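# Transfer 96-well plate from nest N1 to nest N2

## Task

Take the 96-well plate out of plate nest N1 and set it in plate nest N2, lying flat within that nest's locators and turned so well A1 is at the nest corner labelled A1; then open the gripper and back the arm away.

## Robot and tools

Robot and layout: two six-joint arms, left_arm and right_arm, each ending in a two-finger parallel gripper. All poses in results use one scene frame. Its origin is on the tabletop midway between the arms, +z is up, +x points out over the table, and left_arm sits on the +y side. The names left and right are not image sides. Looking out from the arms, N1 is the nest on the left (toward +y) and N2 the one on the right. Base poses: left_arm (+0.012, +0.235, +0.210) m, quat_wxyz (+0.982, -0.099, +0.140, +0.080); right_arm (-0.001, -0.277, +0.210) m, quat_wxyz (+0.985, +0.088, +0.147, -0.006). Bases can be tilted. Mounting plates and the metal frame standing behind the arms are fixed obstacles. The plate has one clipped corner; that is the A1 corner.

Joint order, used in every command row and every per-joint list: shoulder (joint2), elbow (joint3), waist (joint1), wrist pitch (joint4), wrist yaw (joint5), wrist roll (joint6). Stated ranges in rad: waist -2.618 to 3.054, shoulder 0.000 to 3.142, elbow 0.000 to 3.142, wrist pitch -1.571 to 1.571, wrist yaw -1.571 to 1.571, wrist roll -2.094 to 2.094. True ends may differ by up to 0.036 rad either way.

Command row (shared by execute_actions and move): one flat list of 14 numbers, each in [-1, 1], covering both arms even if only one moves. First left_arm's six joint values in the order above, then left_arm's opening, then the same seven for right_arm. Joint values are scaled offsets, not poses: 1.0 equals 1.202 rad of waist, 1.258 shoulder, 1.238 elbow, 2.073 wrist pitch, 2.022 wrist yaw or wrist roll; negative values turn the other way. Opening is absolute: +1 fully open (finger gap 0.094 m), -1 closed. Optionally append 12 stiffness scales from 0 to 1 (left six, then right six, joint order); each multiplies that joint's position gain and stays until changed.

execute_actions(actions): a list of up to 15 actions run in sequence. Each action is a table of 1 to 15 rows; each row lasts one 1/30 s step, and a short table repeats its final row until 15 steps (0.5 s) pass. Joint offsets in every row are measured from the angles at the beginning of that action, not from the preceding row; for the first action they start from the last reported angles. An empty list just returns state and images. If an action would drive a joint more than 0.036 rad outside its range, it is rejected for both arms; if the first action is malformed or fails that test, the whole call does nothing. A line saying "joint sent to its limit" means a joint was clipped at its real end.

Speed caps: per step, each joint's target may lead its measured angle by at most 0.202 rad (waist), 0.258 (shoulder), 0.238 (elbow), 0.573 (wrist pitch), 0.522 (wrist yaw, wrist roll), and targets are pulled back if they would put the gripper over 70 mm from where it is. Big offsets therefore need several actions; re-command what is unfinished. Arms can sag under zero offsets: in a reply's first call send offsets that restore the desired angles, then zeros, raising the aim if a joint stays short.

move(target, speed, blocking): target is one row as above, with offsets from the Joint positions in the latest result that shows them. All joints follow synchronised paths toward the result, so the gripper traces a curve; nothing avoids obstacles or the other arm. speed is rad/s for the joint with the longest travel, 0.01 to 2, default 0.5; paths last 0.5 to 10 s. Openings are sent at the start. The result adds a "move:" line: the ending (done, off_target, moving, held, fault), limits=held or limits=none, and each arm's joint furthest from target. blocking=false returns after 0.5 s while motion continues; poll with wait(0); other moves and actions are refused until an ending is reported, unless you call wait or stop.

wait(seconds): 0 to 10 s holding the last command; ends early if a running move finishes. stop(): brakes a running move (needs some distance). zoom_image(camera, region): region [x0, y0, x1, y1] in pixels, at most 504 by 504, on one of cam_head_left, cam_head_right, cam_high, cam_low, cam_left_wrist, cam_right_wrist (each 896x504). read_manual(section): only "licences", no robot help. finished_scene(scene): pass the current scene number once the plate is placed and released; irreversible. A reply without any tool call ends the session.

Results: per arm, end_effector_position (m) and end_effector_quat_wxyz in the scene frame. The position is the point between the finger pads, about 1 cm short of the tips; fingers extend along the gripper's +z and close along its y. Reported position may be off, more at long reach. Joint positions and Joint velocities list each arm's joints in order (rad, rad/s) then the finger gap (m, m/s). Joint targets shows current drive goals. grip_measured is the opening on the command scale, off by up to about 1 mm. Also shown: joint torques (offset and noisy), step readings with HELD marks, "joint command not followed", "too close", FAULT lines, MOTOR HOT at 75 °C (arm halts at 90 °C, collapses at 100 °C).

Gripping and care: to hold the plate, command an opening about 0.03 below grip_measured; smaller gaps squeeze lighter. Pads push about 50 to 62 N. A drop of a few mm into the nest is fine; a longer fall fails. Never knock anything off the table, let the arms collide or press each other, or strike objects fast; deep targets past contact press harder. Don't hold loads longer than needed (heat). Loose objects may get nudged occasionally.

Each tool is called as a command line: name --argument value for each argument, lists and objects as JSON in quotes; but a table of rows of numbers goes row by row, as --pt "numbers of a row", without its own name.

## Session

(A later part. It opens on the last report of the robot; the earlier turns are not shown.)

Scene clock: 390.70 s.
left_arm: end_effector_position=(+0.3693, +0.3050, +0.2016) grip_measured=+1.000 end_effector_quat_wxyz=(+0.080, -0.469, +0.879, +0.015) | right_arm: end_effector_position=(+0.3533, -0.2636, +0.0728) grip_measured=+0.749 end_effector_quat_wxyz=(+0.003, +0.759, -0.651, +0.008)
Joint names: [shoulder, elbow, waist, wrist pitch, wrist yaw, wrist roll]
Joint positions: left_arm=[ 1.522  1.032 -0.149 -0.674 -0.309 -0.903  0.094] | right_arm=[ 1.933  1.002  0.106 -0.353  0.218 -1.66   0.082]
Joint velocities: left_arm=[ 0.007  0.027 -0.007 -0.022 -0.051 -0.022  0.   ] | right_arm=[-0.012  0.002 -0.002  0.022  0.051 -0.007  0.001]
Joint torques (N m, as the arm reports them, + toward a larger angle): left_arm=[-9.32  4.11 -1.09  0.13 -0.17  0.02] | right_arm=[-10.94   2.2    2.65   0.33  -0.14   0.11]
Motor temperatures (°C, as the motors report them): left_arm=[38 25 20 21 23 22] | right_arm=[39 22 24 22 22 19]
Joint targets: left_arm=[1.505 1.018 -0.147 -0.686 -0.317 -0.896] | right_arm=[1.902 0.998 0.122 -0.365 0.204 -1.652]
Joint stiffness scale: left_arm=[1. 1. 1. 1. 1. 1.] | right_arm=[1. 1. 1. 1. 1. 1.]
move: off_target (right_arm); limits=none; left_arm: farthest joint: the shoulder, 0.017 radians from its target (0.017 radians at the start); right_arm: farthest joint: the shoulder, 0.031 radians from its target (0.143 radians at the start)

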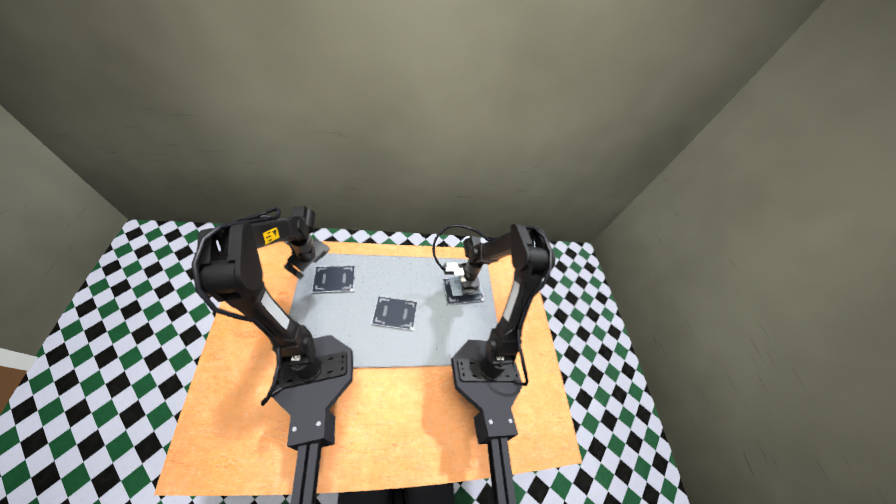

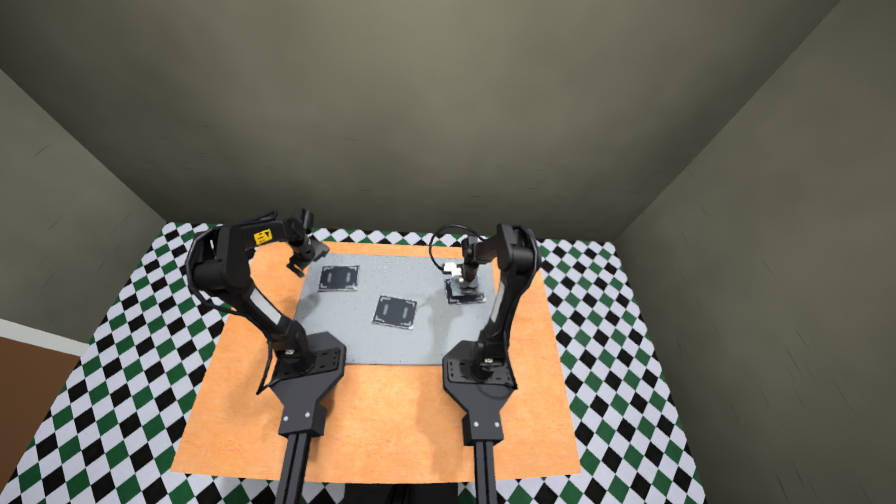

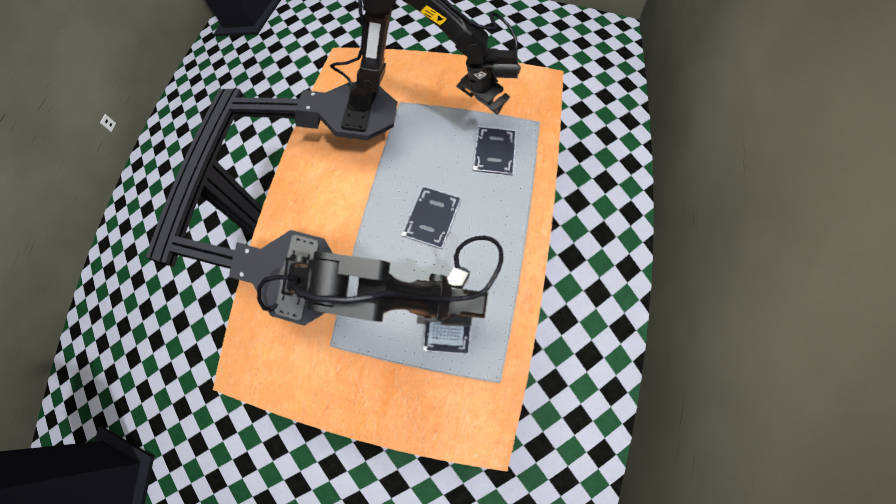

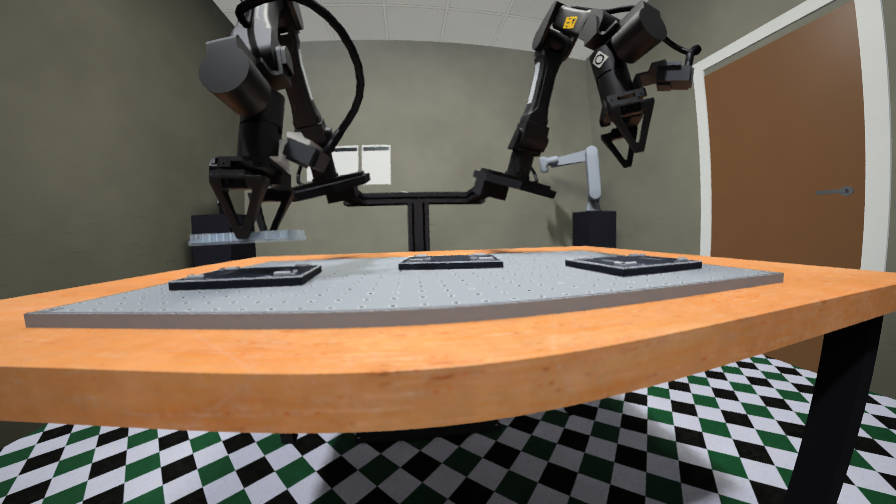

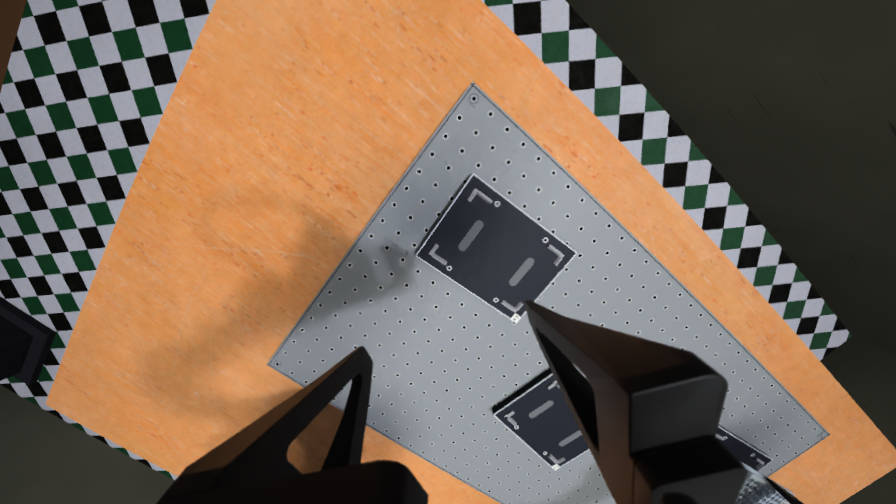

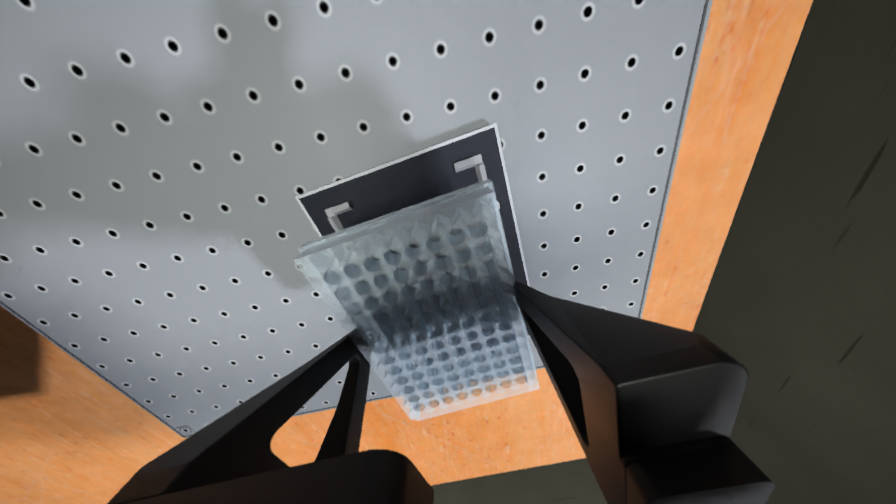

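move --target '[-0.0135,-0.011,0.002,-0.007,-0.004,0.827,1,0.371,0.548,0.433,-0.157,0.059,0.332,0.715]' --speed 0.8

Scene clock: 401.40 s.
left_arm: end_effector_position=(+0.3688, +0.3050, +0.2016) grip_measured=+1.000 end_effector_quat_wxyz=(+0.041, +0.336, +0.939, +0.069) | right_arm: end_effector_position=(+0.3882, -0.0399, +0.0684) grip_measured=+0.749 end_effector_quat_wxyz=(+0.001, +0.709, -0.706, +0.010)
Joint names: [shoulder, elbow, waist, wrist pitch, wrist yaw, wrist roll]
Joint positions: left_arm=[ 1.522  1.032 -0.149 -0.676 -0.309  0.764  0.094] | right_arm=[ 2.399  1.645  0.613 -0.669  0.332 -0.997  0.082]
Joint velocities: left_arm=[ 0.007  0.002 -0.007 -0.051 -0.081 -0.022  0.   ] | right_arm=[ 0.002 -0.012 -0.007 -0.051 -0.037  0.022  0.001]
Joint torques (N m, as the arm reports them, + toward a larger angle): left_arm=[-9.32  4.1  -1.09  0.12 -0.17  0.  ] | right_arm=[-11.12   5.76   4.13   0.33   0.05   0.13]
Motor temperatures (°C, as the motors report them): left_arm=[38 25 20 21 23 22] | right_arm=[38 22 24 22 22 19]
Joint targets: left_arm=[1.505 1.018 -0.147 -0.688 -0.317 0.770] | right_arm=[2.400 1.680 0.626 -0.678 0.337 -0.989]
Joint stiffness scale: left_arm=[1. 1. 1. 1. 1. 1.] | right_arm=[1. 1. 1. 1. 1. 1.]
move: off_target (right_arm); limits=none; left_arm: farthest joint: the shoulder, 0.017 radians from its target (0.017 radians at the start); right_arm: farthest joint: the elbow, 0.036 radians from its target (0.679 radians at the start)

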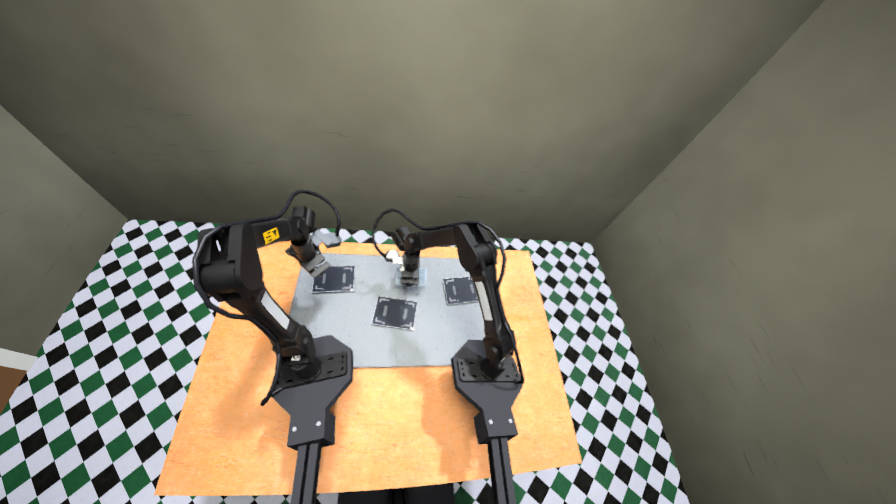

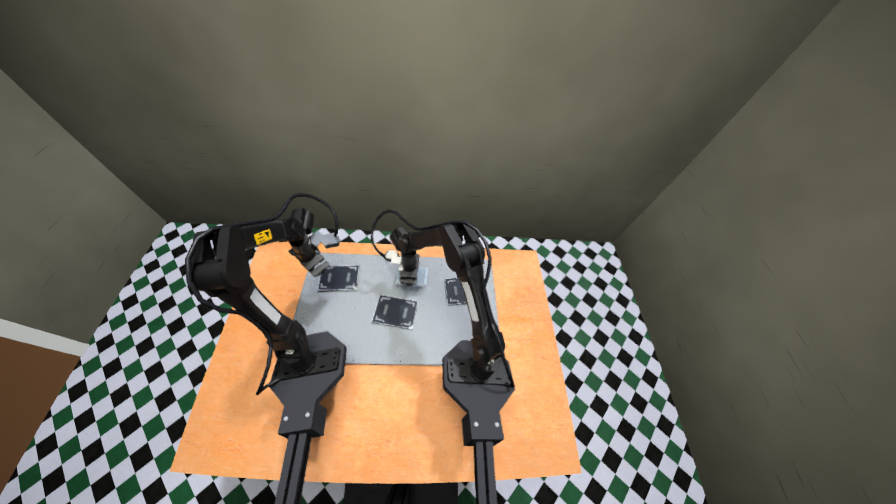

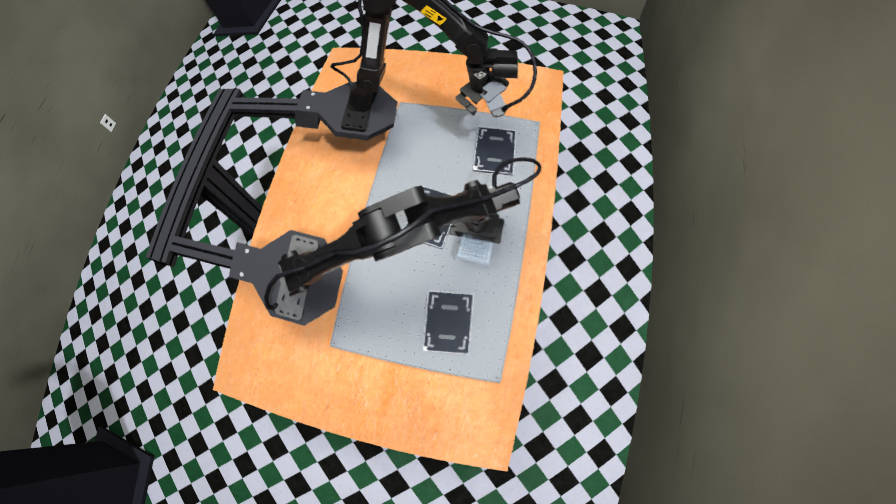

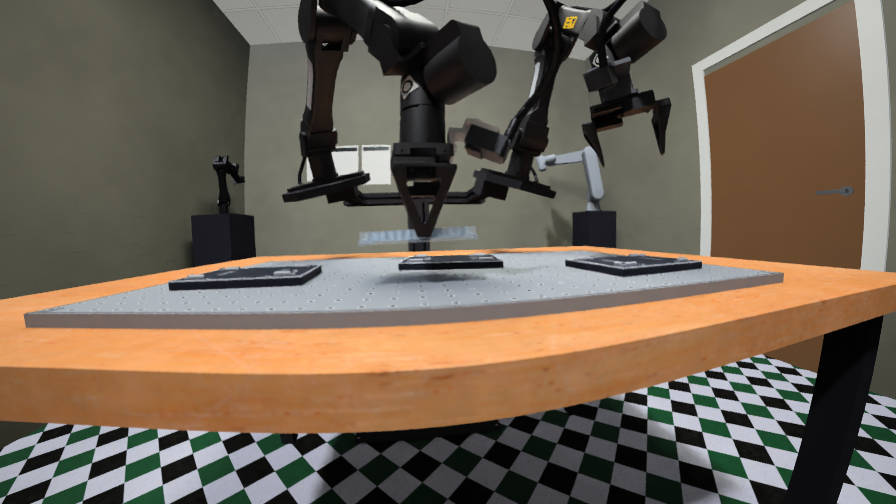

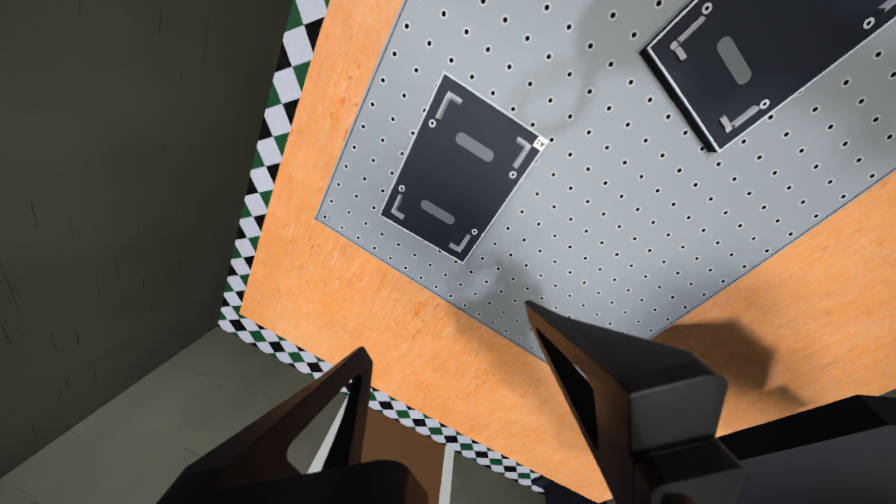

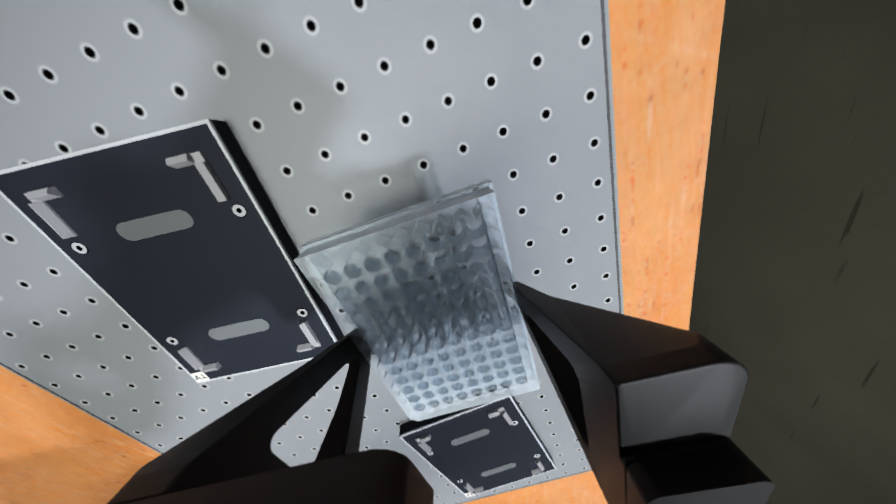

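zoom_image --camera "cam_low" --region '[340, 180, 520, 290]'

Region (340, 180, 520, 290) of cam_low's 896x504 image, scaled by 2.800, with more detail than that image has.

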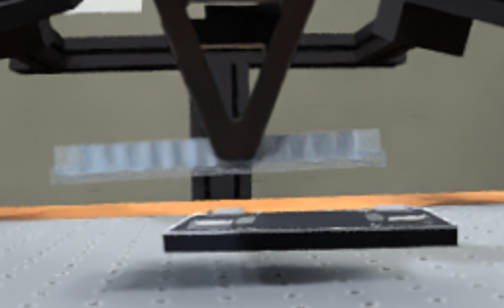

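move --target '[-0.0135,-0.011,0.002,-0.007,-0.004,0.003,1,0.085,0.036,-0.029,0.0526,-0.004,-0.019,0.715]' --speed 0.15

zoom_image --camera "cam_low" --region '[340, 200, 520, 310]'

Scene clock: 430.53 s.
left_arm: end_effector_position=(+0.3686, +0.3050, +0.2016) grip_measured=+1.000 end_effector_quat_wxyz=(+0.041, +0.337, +0.938, +0.069) | right_arm: end_effector_position=(+0.3877, -0.0438, +0.0238) grip_measured=+0.749 end_effector_quat_wxyz=(+0.006, +0.708, -0.707, +0.012)
Joint names: [shoulder, elbow, waist, wrist pitch, wrist yaw, wrist roll]
Joint positions: left_arm=[ 1.522  1.032 -0.149 -0.677 -0.309  0.766  0.094] | right_arm=[ 2.505  1.657  0.578 -0.572  0.332 -1.028  0.082]
Joint velocities: left_arm=[-0.002 -0.012 -0.017  0.007 -0.022  0.081  0.   ] | right_arm=[-0.002  0.017 -0.012  0.007 -0.022 -0.037 -0.001]
Joint torques (N m, as the arm reports them, + toward a larger angle): left_arm=[-9.31  4.1  -1.1   0.11 -0.17  0.  ] | right_arm=[-11.27   5.24   3.21   0.57  -0.08  -0.04]
Motor temperatures (°C, as the motors report them): left_arm=[38 25 20 21 23 22] | right_arm=[39 24 25 22 22 19]
Joint targets: left_arm=[1.505 1.018 -0.147 -0.690 -0.317 0.771] | right_arm=[2.506 1.689 0.578 -0.560 0.324 -1.036]
Joint stiffness scale: left_arm=[1. 1. 1. 1. 1. 1.] | right_arm=[1. 1. 1. 1. 1. 1.]
move: off_target (right_arm); limits=none; left_arm: farthest joint: the shoulder, 0.017 radians from its target (0.017 radians at the start); right_arm: farthest joint: the elbow, 0.033 radians from its target (0.045 radians at the start)

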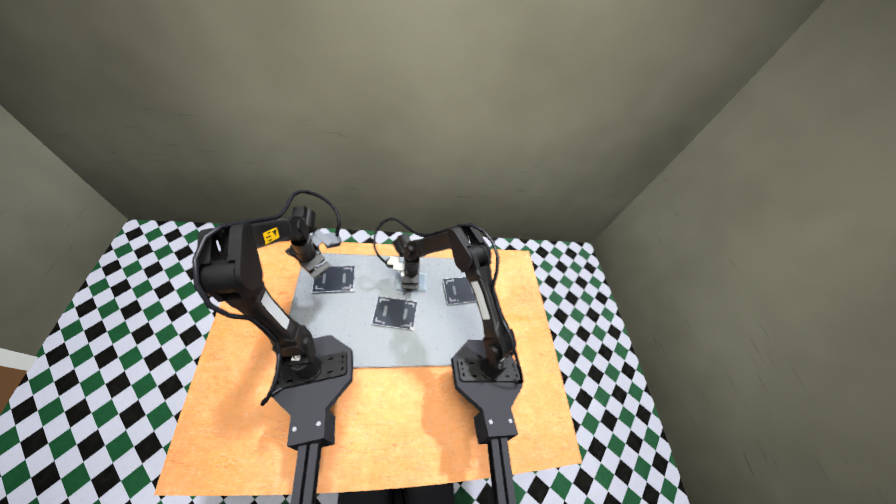

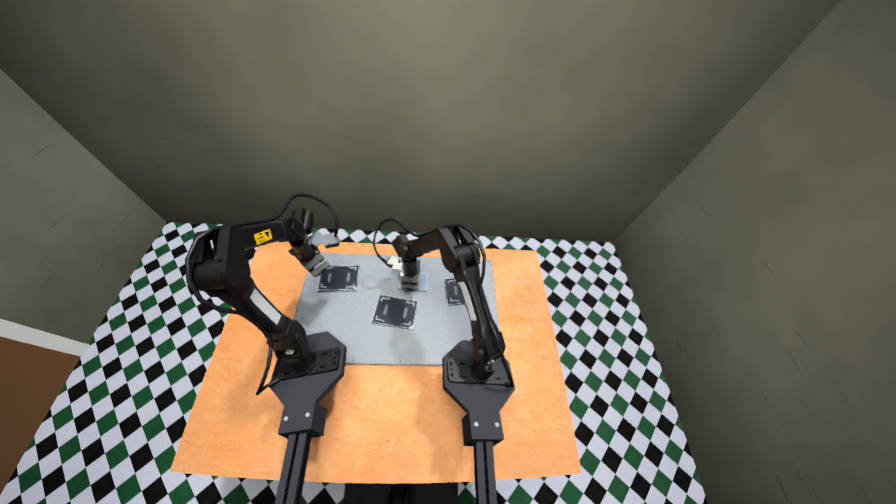

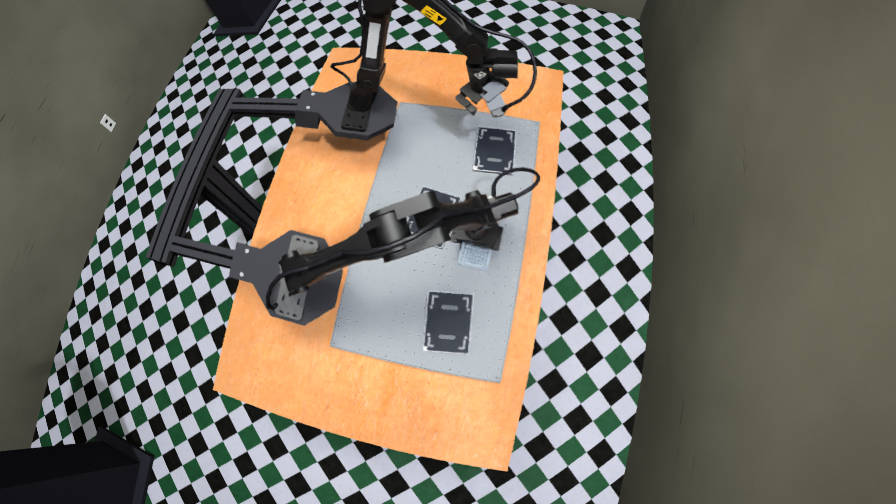

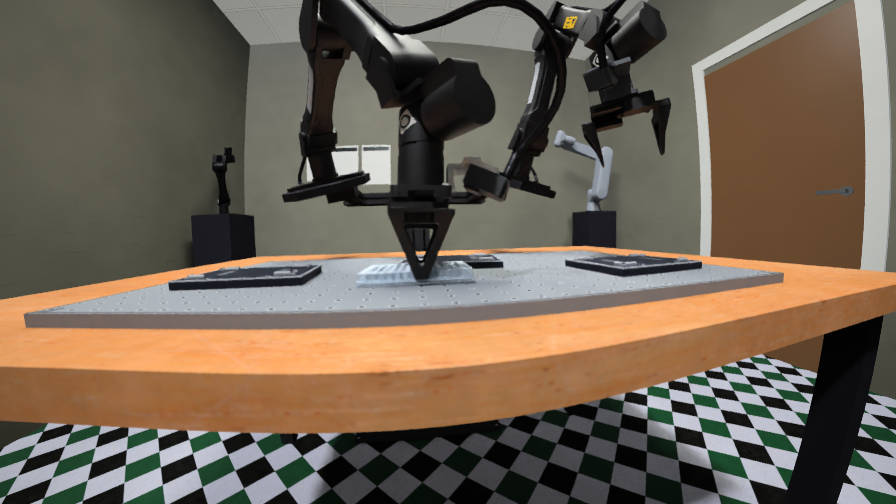

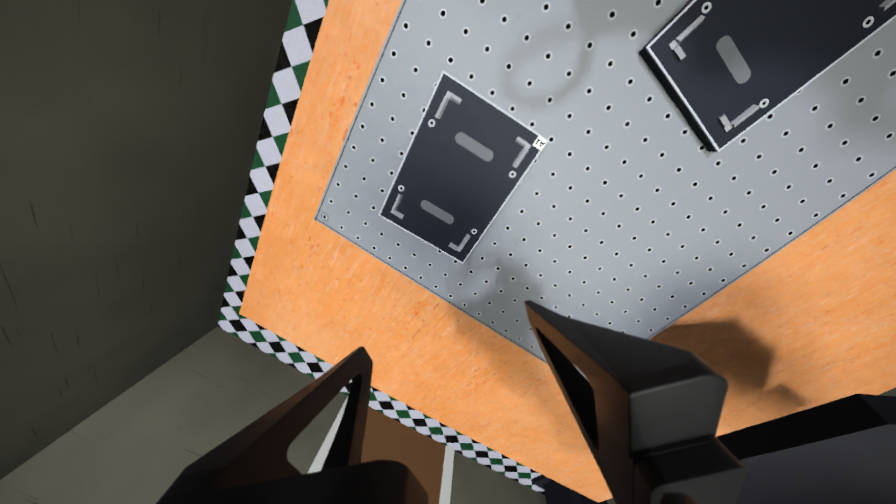

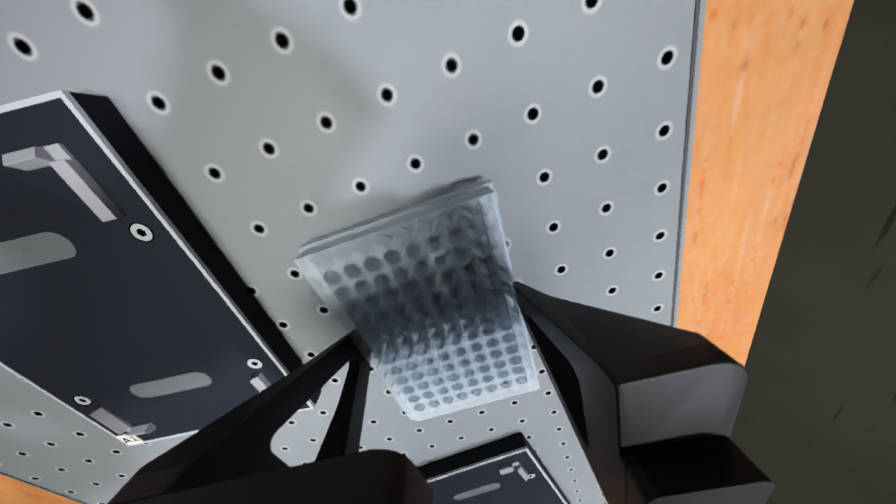

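Region (340, 200, 520, 310) of cam_low's 896x504 image, scaled by 2.800, with more detail than that image has.

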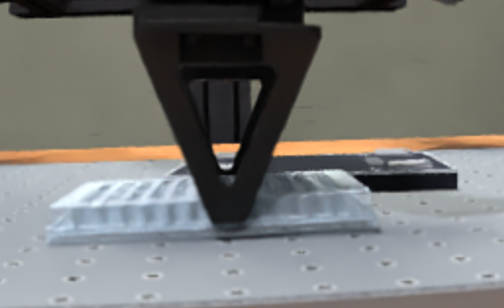

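move --target '[-0.0135,-0.011,0.002,-0.007,-0.004,0.003,1,0.0105,0.016,0,0.009,-0.004,-0.004,0.715]' --speed 0.03

zoom_image --camera "cam_low" --region '[340, 200, 520, 310]'

Scene clock: 438.43 s.
left_arm: end_effector_position=(+0.3684, +0.3050, +0.2015) grip_measured=+1.000 end_effector_quat_wxyz=(+0.040, +0.337, +0.938, +0.069) | right_arm: end_effector_position=(+0.3888, -0.0432, +0.0238) grip_measured=+0.749 end_effector_quat_wxyz=(+0.004, +0.707, -0.707, +0.012)
Joint names: [shoulder, elbow, waist, wrist pitch, wrist yaw, wrist roll]
Joint positions: left_arm=[ 1.522  1.032 -0.149 -0.677 -0.309  0.767  0.094] | right_arm=[ 2.505  1.657  0.578 -0.567  0.332 -1.028  0.082]
Joint velocities: left_arm=[ 0.002 -0.017  0.007 -0.037  0.037  0.066  0.   ] | right_arm=[-0.022 -0.007  0.017 -0.007  0.007 -0.066 -0.001]
Joint torques (N m, as the arm reports them, + toward a larger angle): left_arm=[-9.32  4.1  -1.09  0.11 -0.17  0.  ] | right_arm=[-10.38   4.33   3.27   0.61  -0.09  -0.04]
Motor temperatures (°C, as the motors report them): left_arm=[38 25 20 21 23 22] | right_arm=[39 24 25 22 22 19]
Joint targets: left_arm=[1.505 1.018 -0.147 -0.691 -0.317 0.772] | right_arm=[2.518 1.676 0.578 -0.554 0.324 -1.036]
Joint stiffness scale: left_arm=[1. 1. 1. 1. 1. 1.] | right_arm=[1. 1. 1. 1. 1. 1.]
move: done; limits=none; left_arm: farthest joint: the shoulder, 0.017 radians from its target (0.017 radians at the start); right_arm: farthest joint: the elbow, 0.020 radians from its target (0.020 radians at the start)

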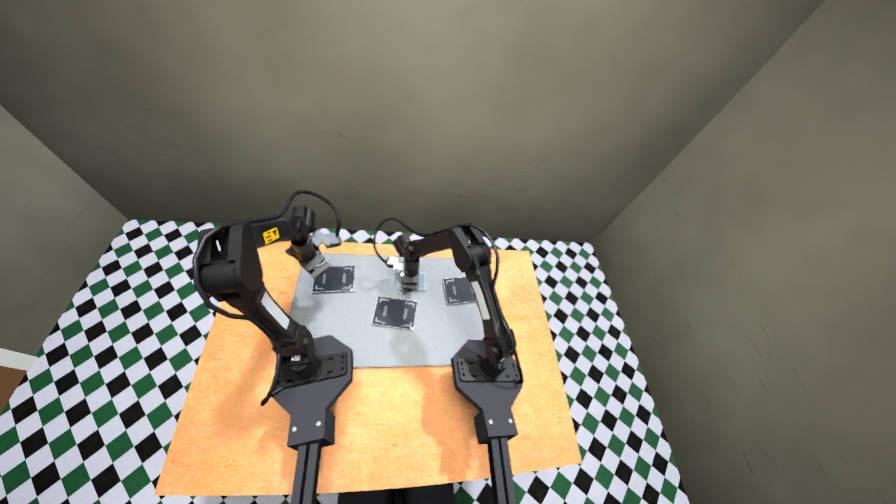

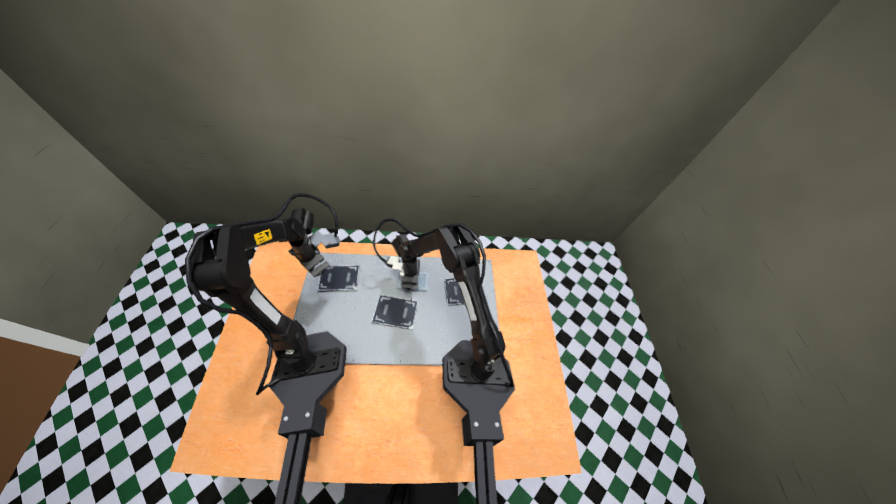

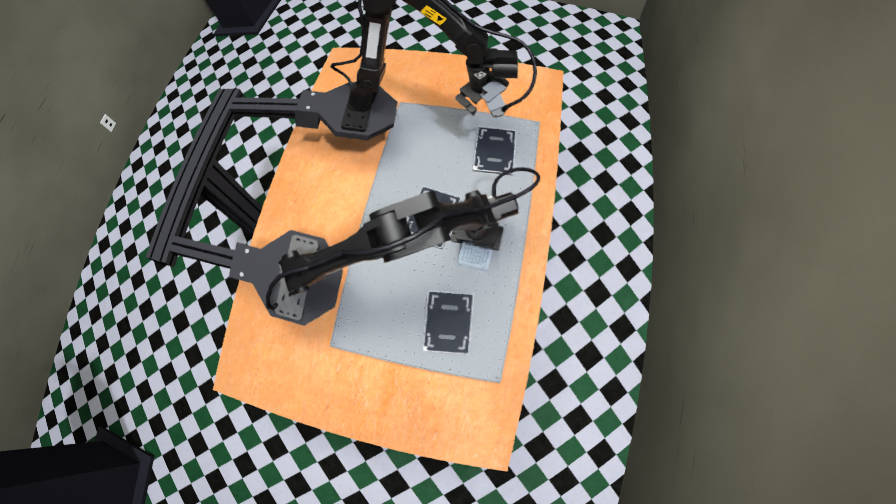

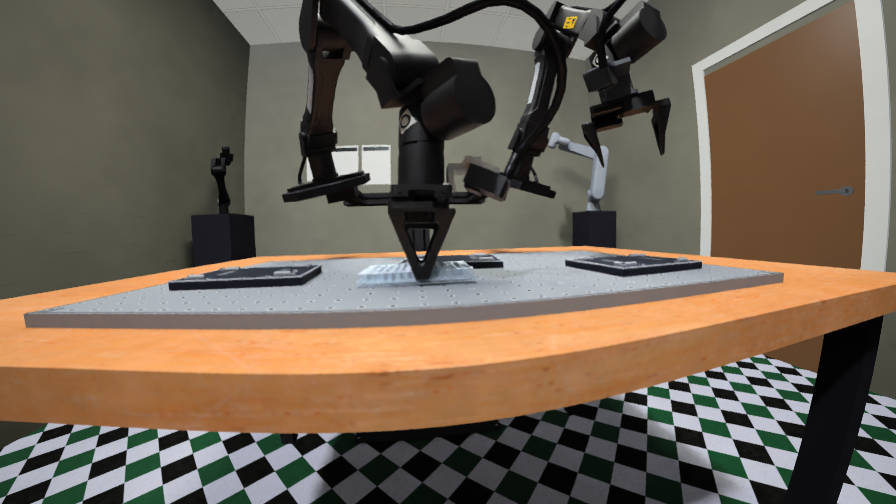

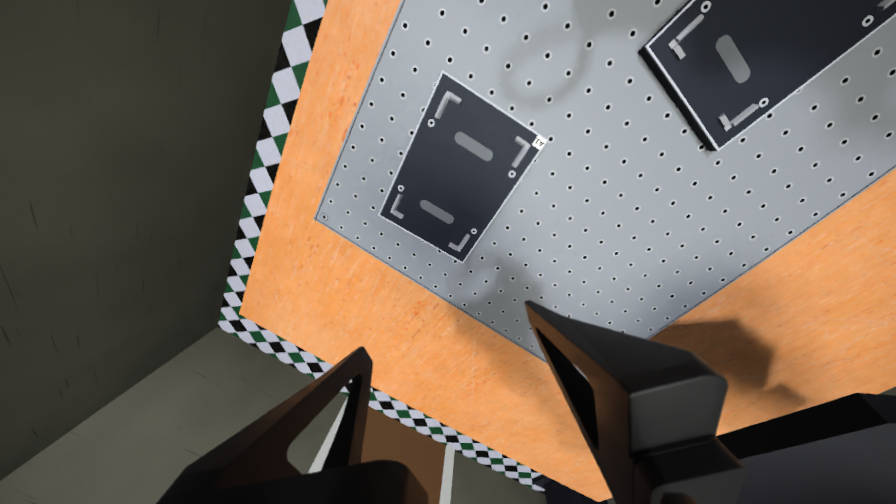

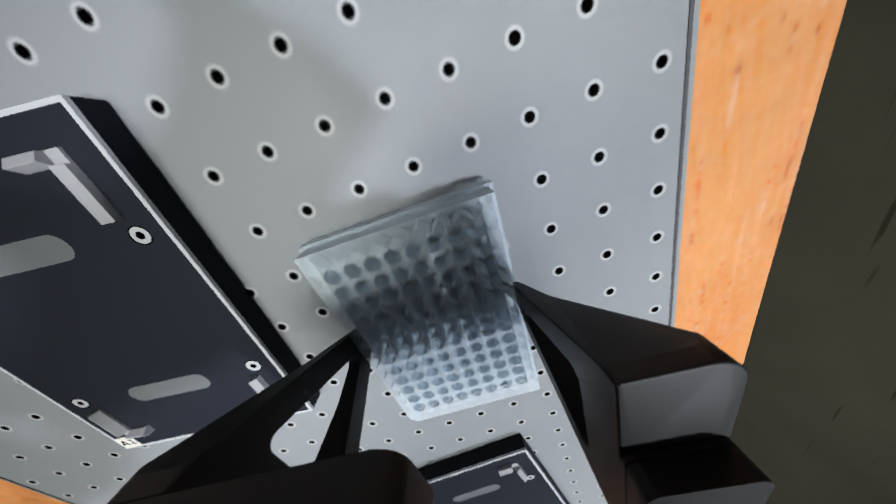

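Region (340, 200, 520, 310) of cam_low's 896x504 image, scaled by 2.800, with more detail than that image has.

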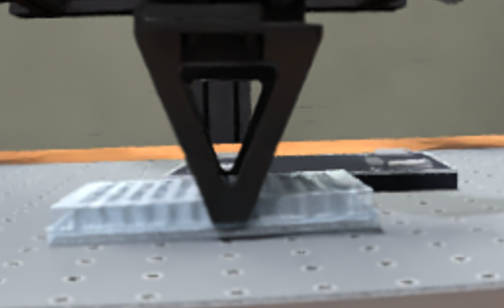

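move --target '[-0.0135,-0.011,0.002,-0.007,-0.004,0.003,1,0.019,0.012,0,0.009,-0.004,-0.004,0.715]' --speed 0.03

zoom_image --camera "cam_low" --region '[340, 200, 520, 310]'

Scene clock: 444.63 s.
left_arm: end_effector_position=(+0.3682, +0.3049, +0.2015) grip_measured=+1.000 end_effector_quat_wxyz=(+0.040, +0.338, +0.938, +0.068) | right_arm: end_effector_position=(+0.3872, -0.0432, +0.0211) grip_measured=+0.749 end_effector_quat_wxyz=(+0.006, +0.708, -0.706, +0.012)
Joint names: [shoulder, elbow, waist, wrist pitch, wrist yaw, wrist roll]
Joint positions: left_arm=[ 1.522  1.032 -0.149 -0.678 -0.309  0.768  0.094] | right_arm=[ 2.511  1.657  0.578 -0.564  0.333 -1.029  0.082]
Joint velocities: left_arm=[ 0.012 -0.007 -0.017 -0.022 -0.022  0.066  0.   ] | right_arm=[-0.002  0.002  0.012 -0.007  0.095  0.095  0.   ]
Joint torques (N m, as the arm reports them, + toward a larger angle): left_arm=[-9.32  4.1  -1.09  0.1  -0.17  0.02] | right_arm=[-10.09   4.     3.24   0.63  -0.08  -0.05]
Motor temperatures (°C, as the motors report them): left_arm=[38 25 20 21 23 22] | right_arm=[39 24 25 22 22 19]
Joint targets: left_arm=[1.505 1.018 -0.147 -0.692 -0.317 0.773] | right_arm=[2.529 1.672 0.578 -0.548 0.324 -1.037]
Joint stiffness scale: left_arm=[1. 1. 1. 1. 1. 1.] | right_arm=[1. 1. 1. 1. 1. 1.]
move: done; limits=none; left_arm: farthest joint: the shoulder, 0.017 radians from its target (0.017 radians at the start); right_arm: farthest joint: the shoulder, 0.017 radians from its target (0.024 radians at the start)

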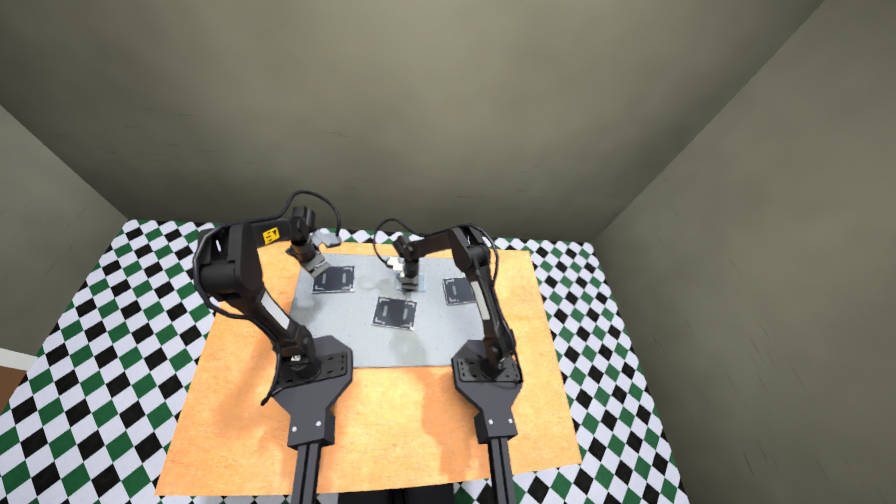

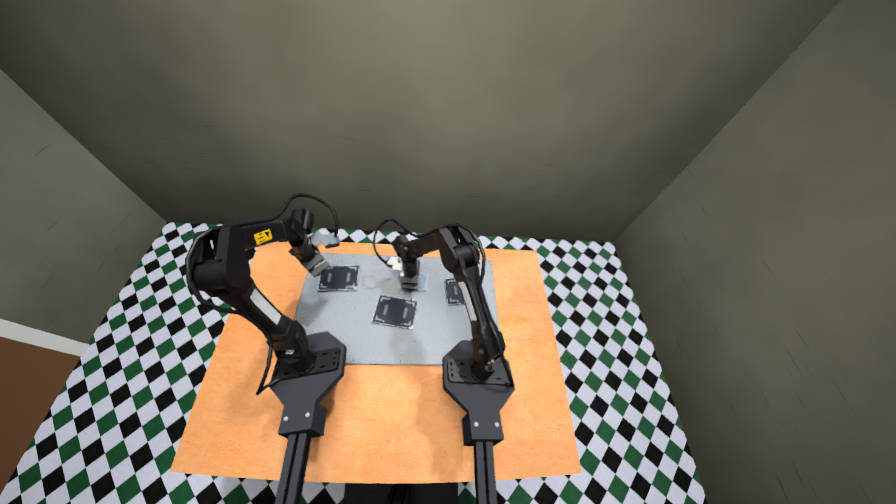

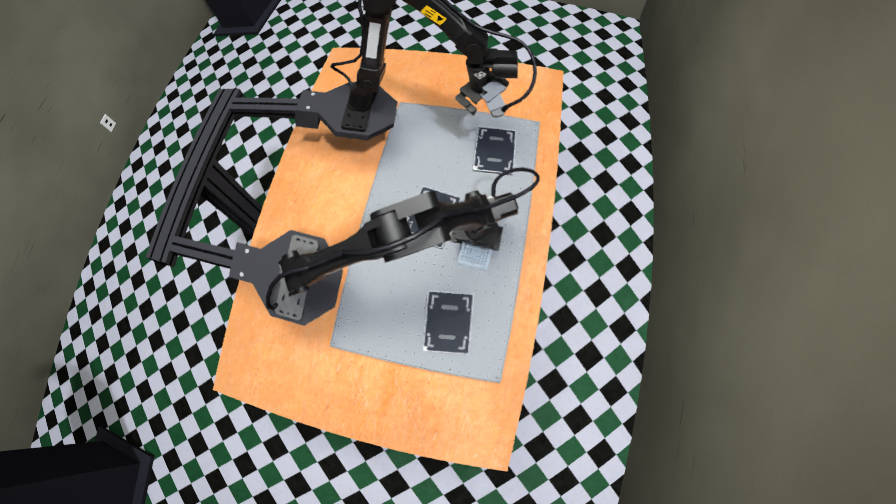

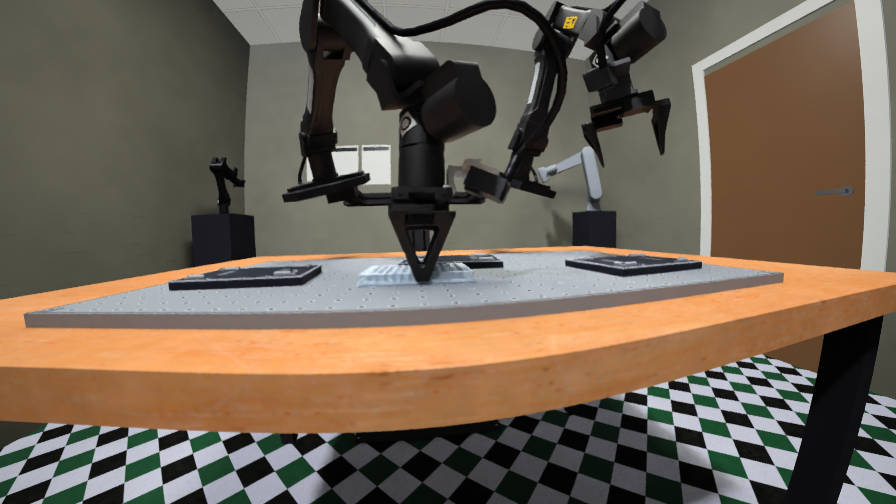

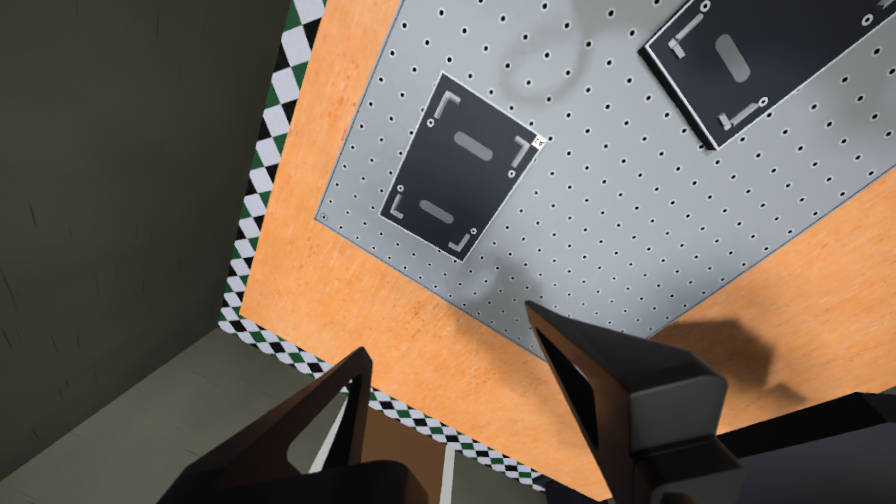

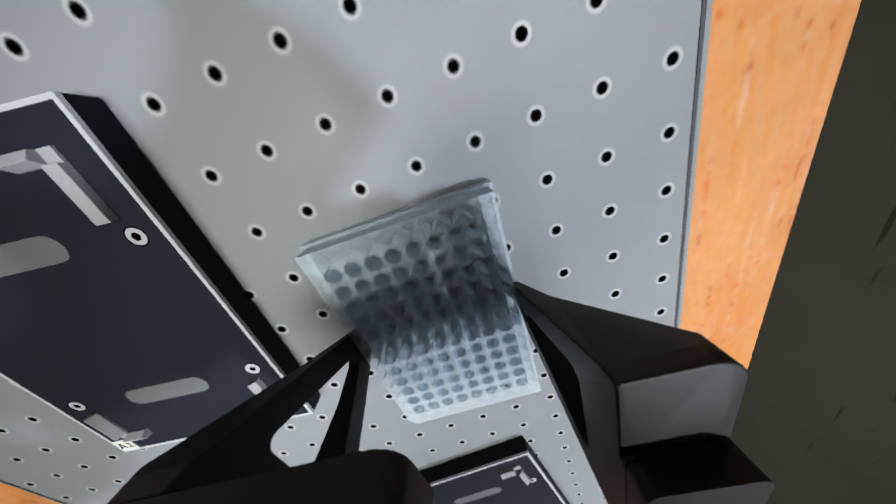

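Region (340, 200, 520, 310) of cam_low's 896x504 image, scaled by 2.800, with more detail than that image has.

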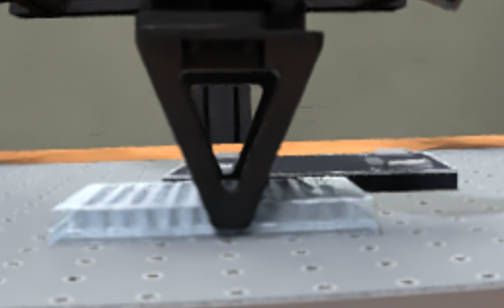

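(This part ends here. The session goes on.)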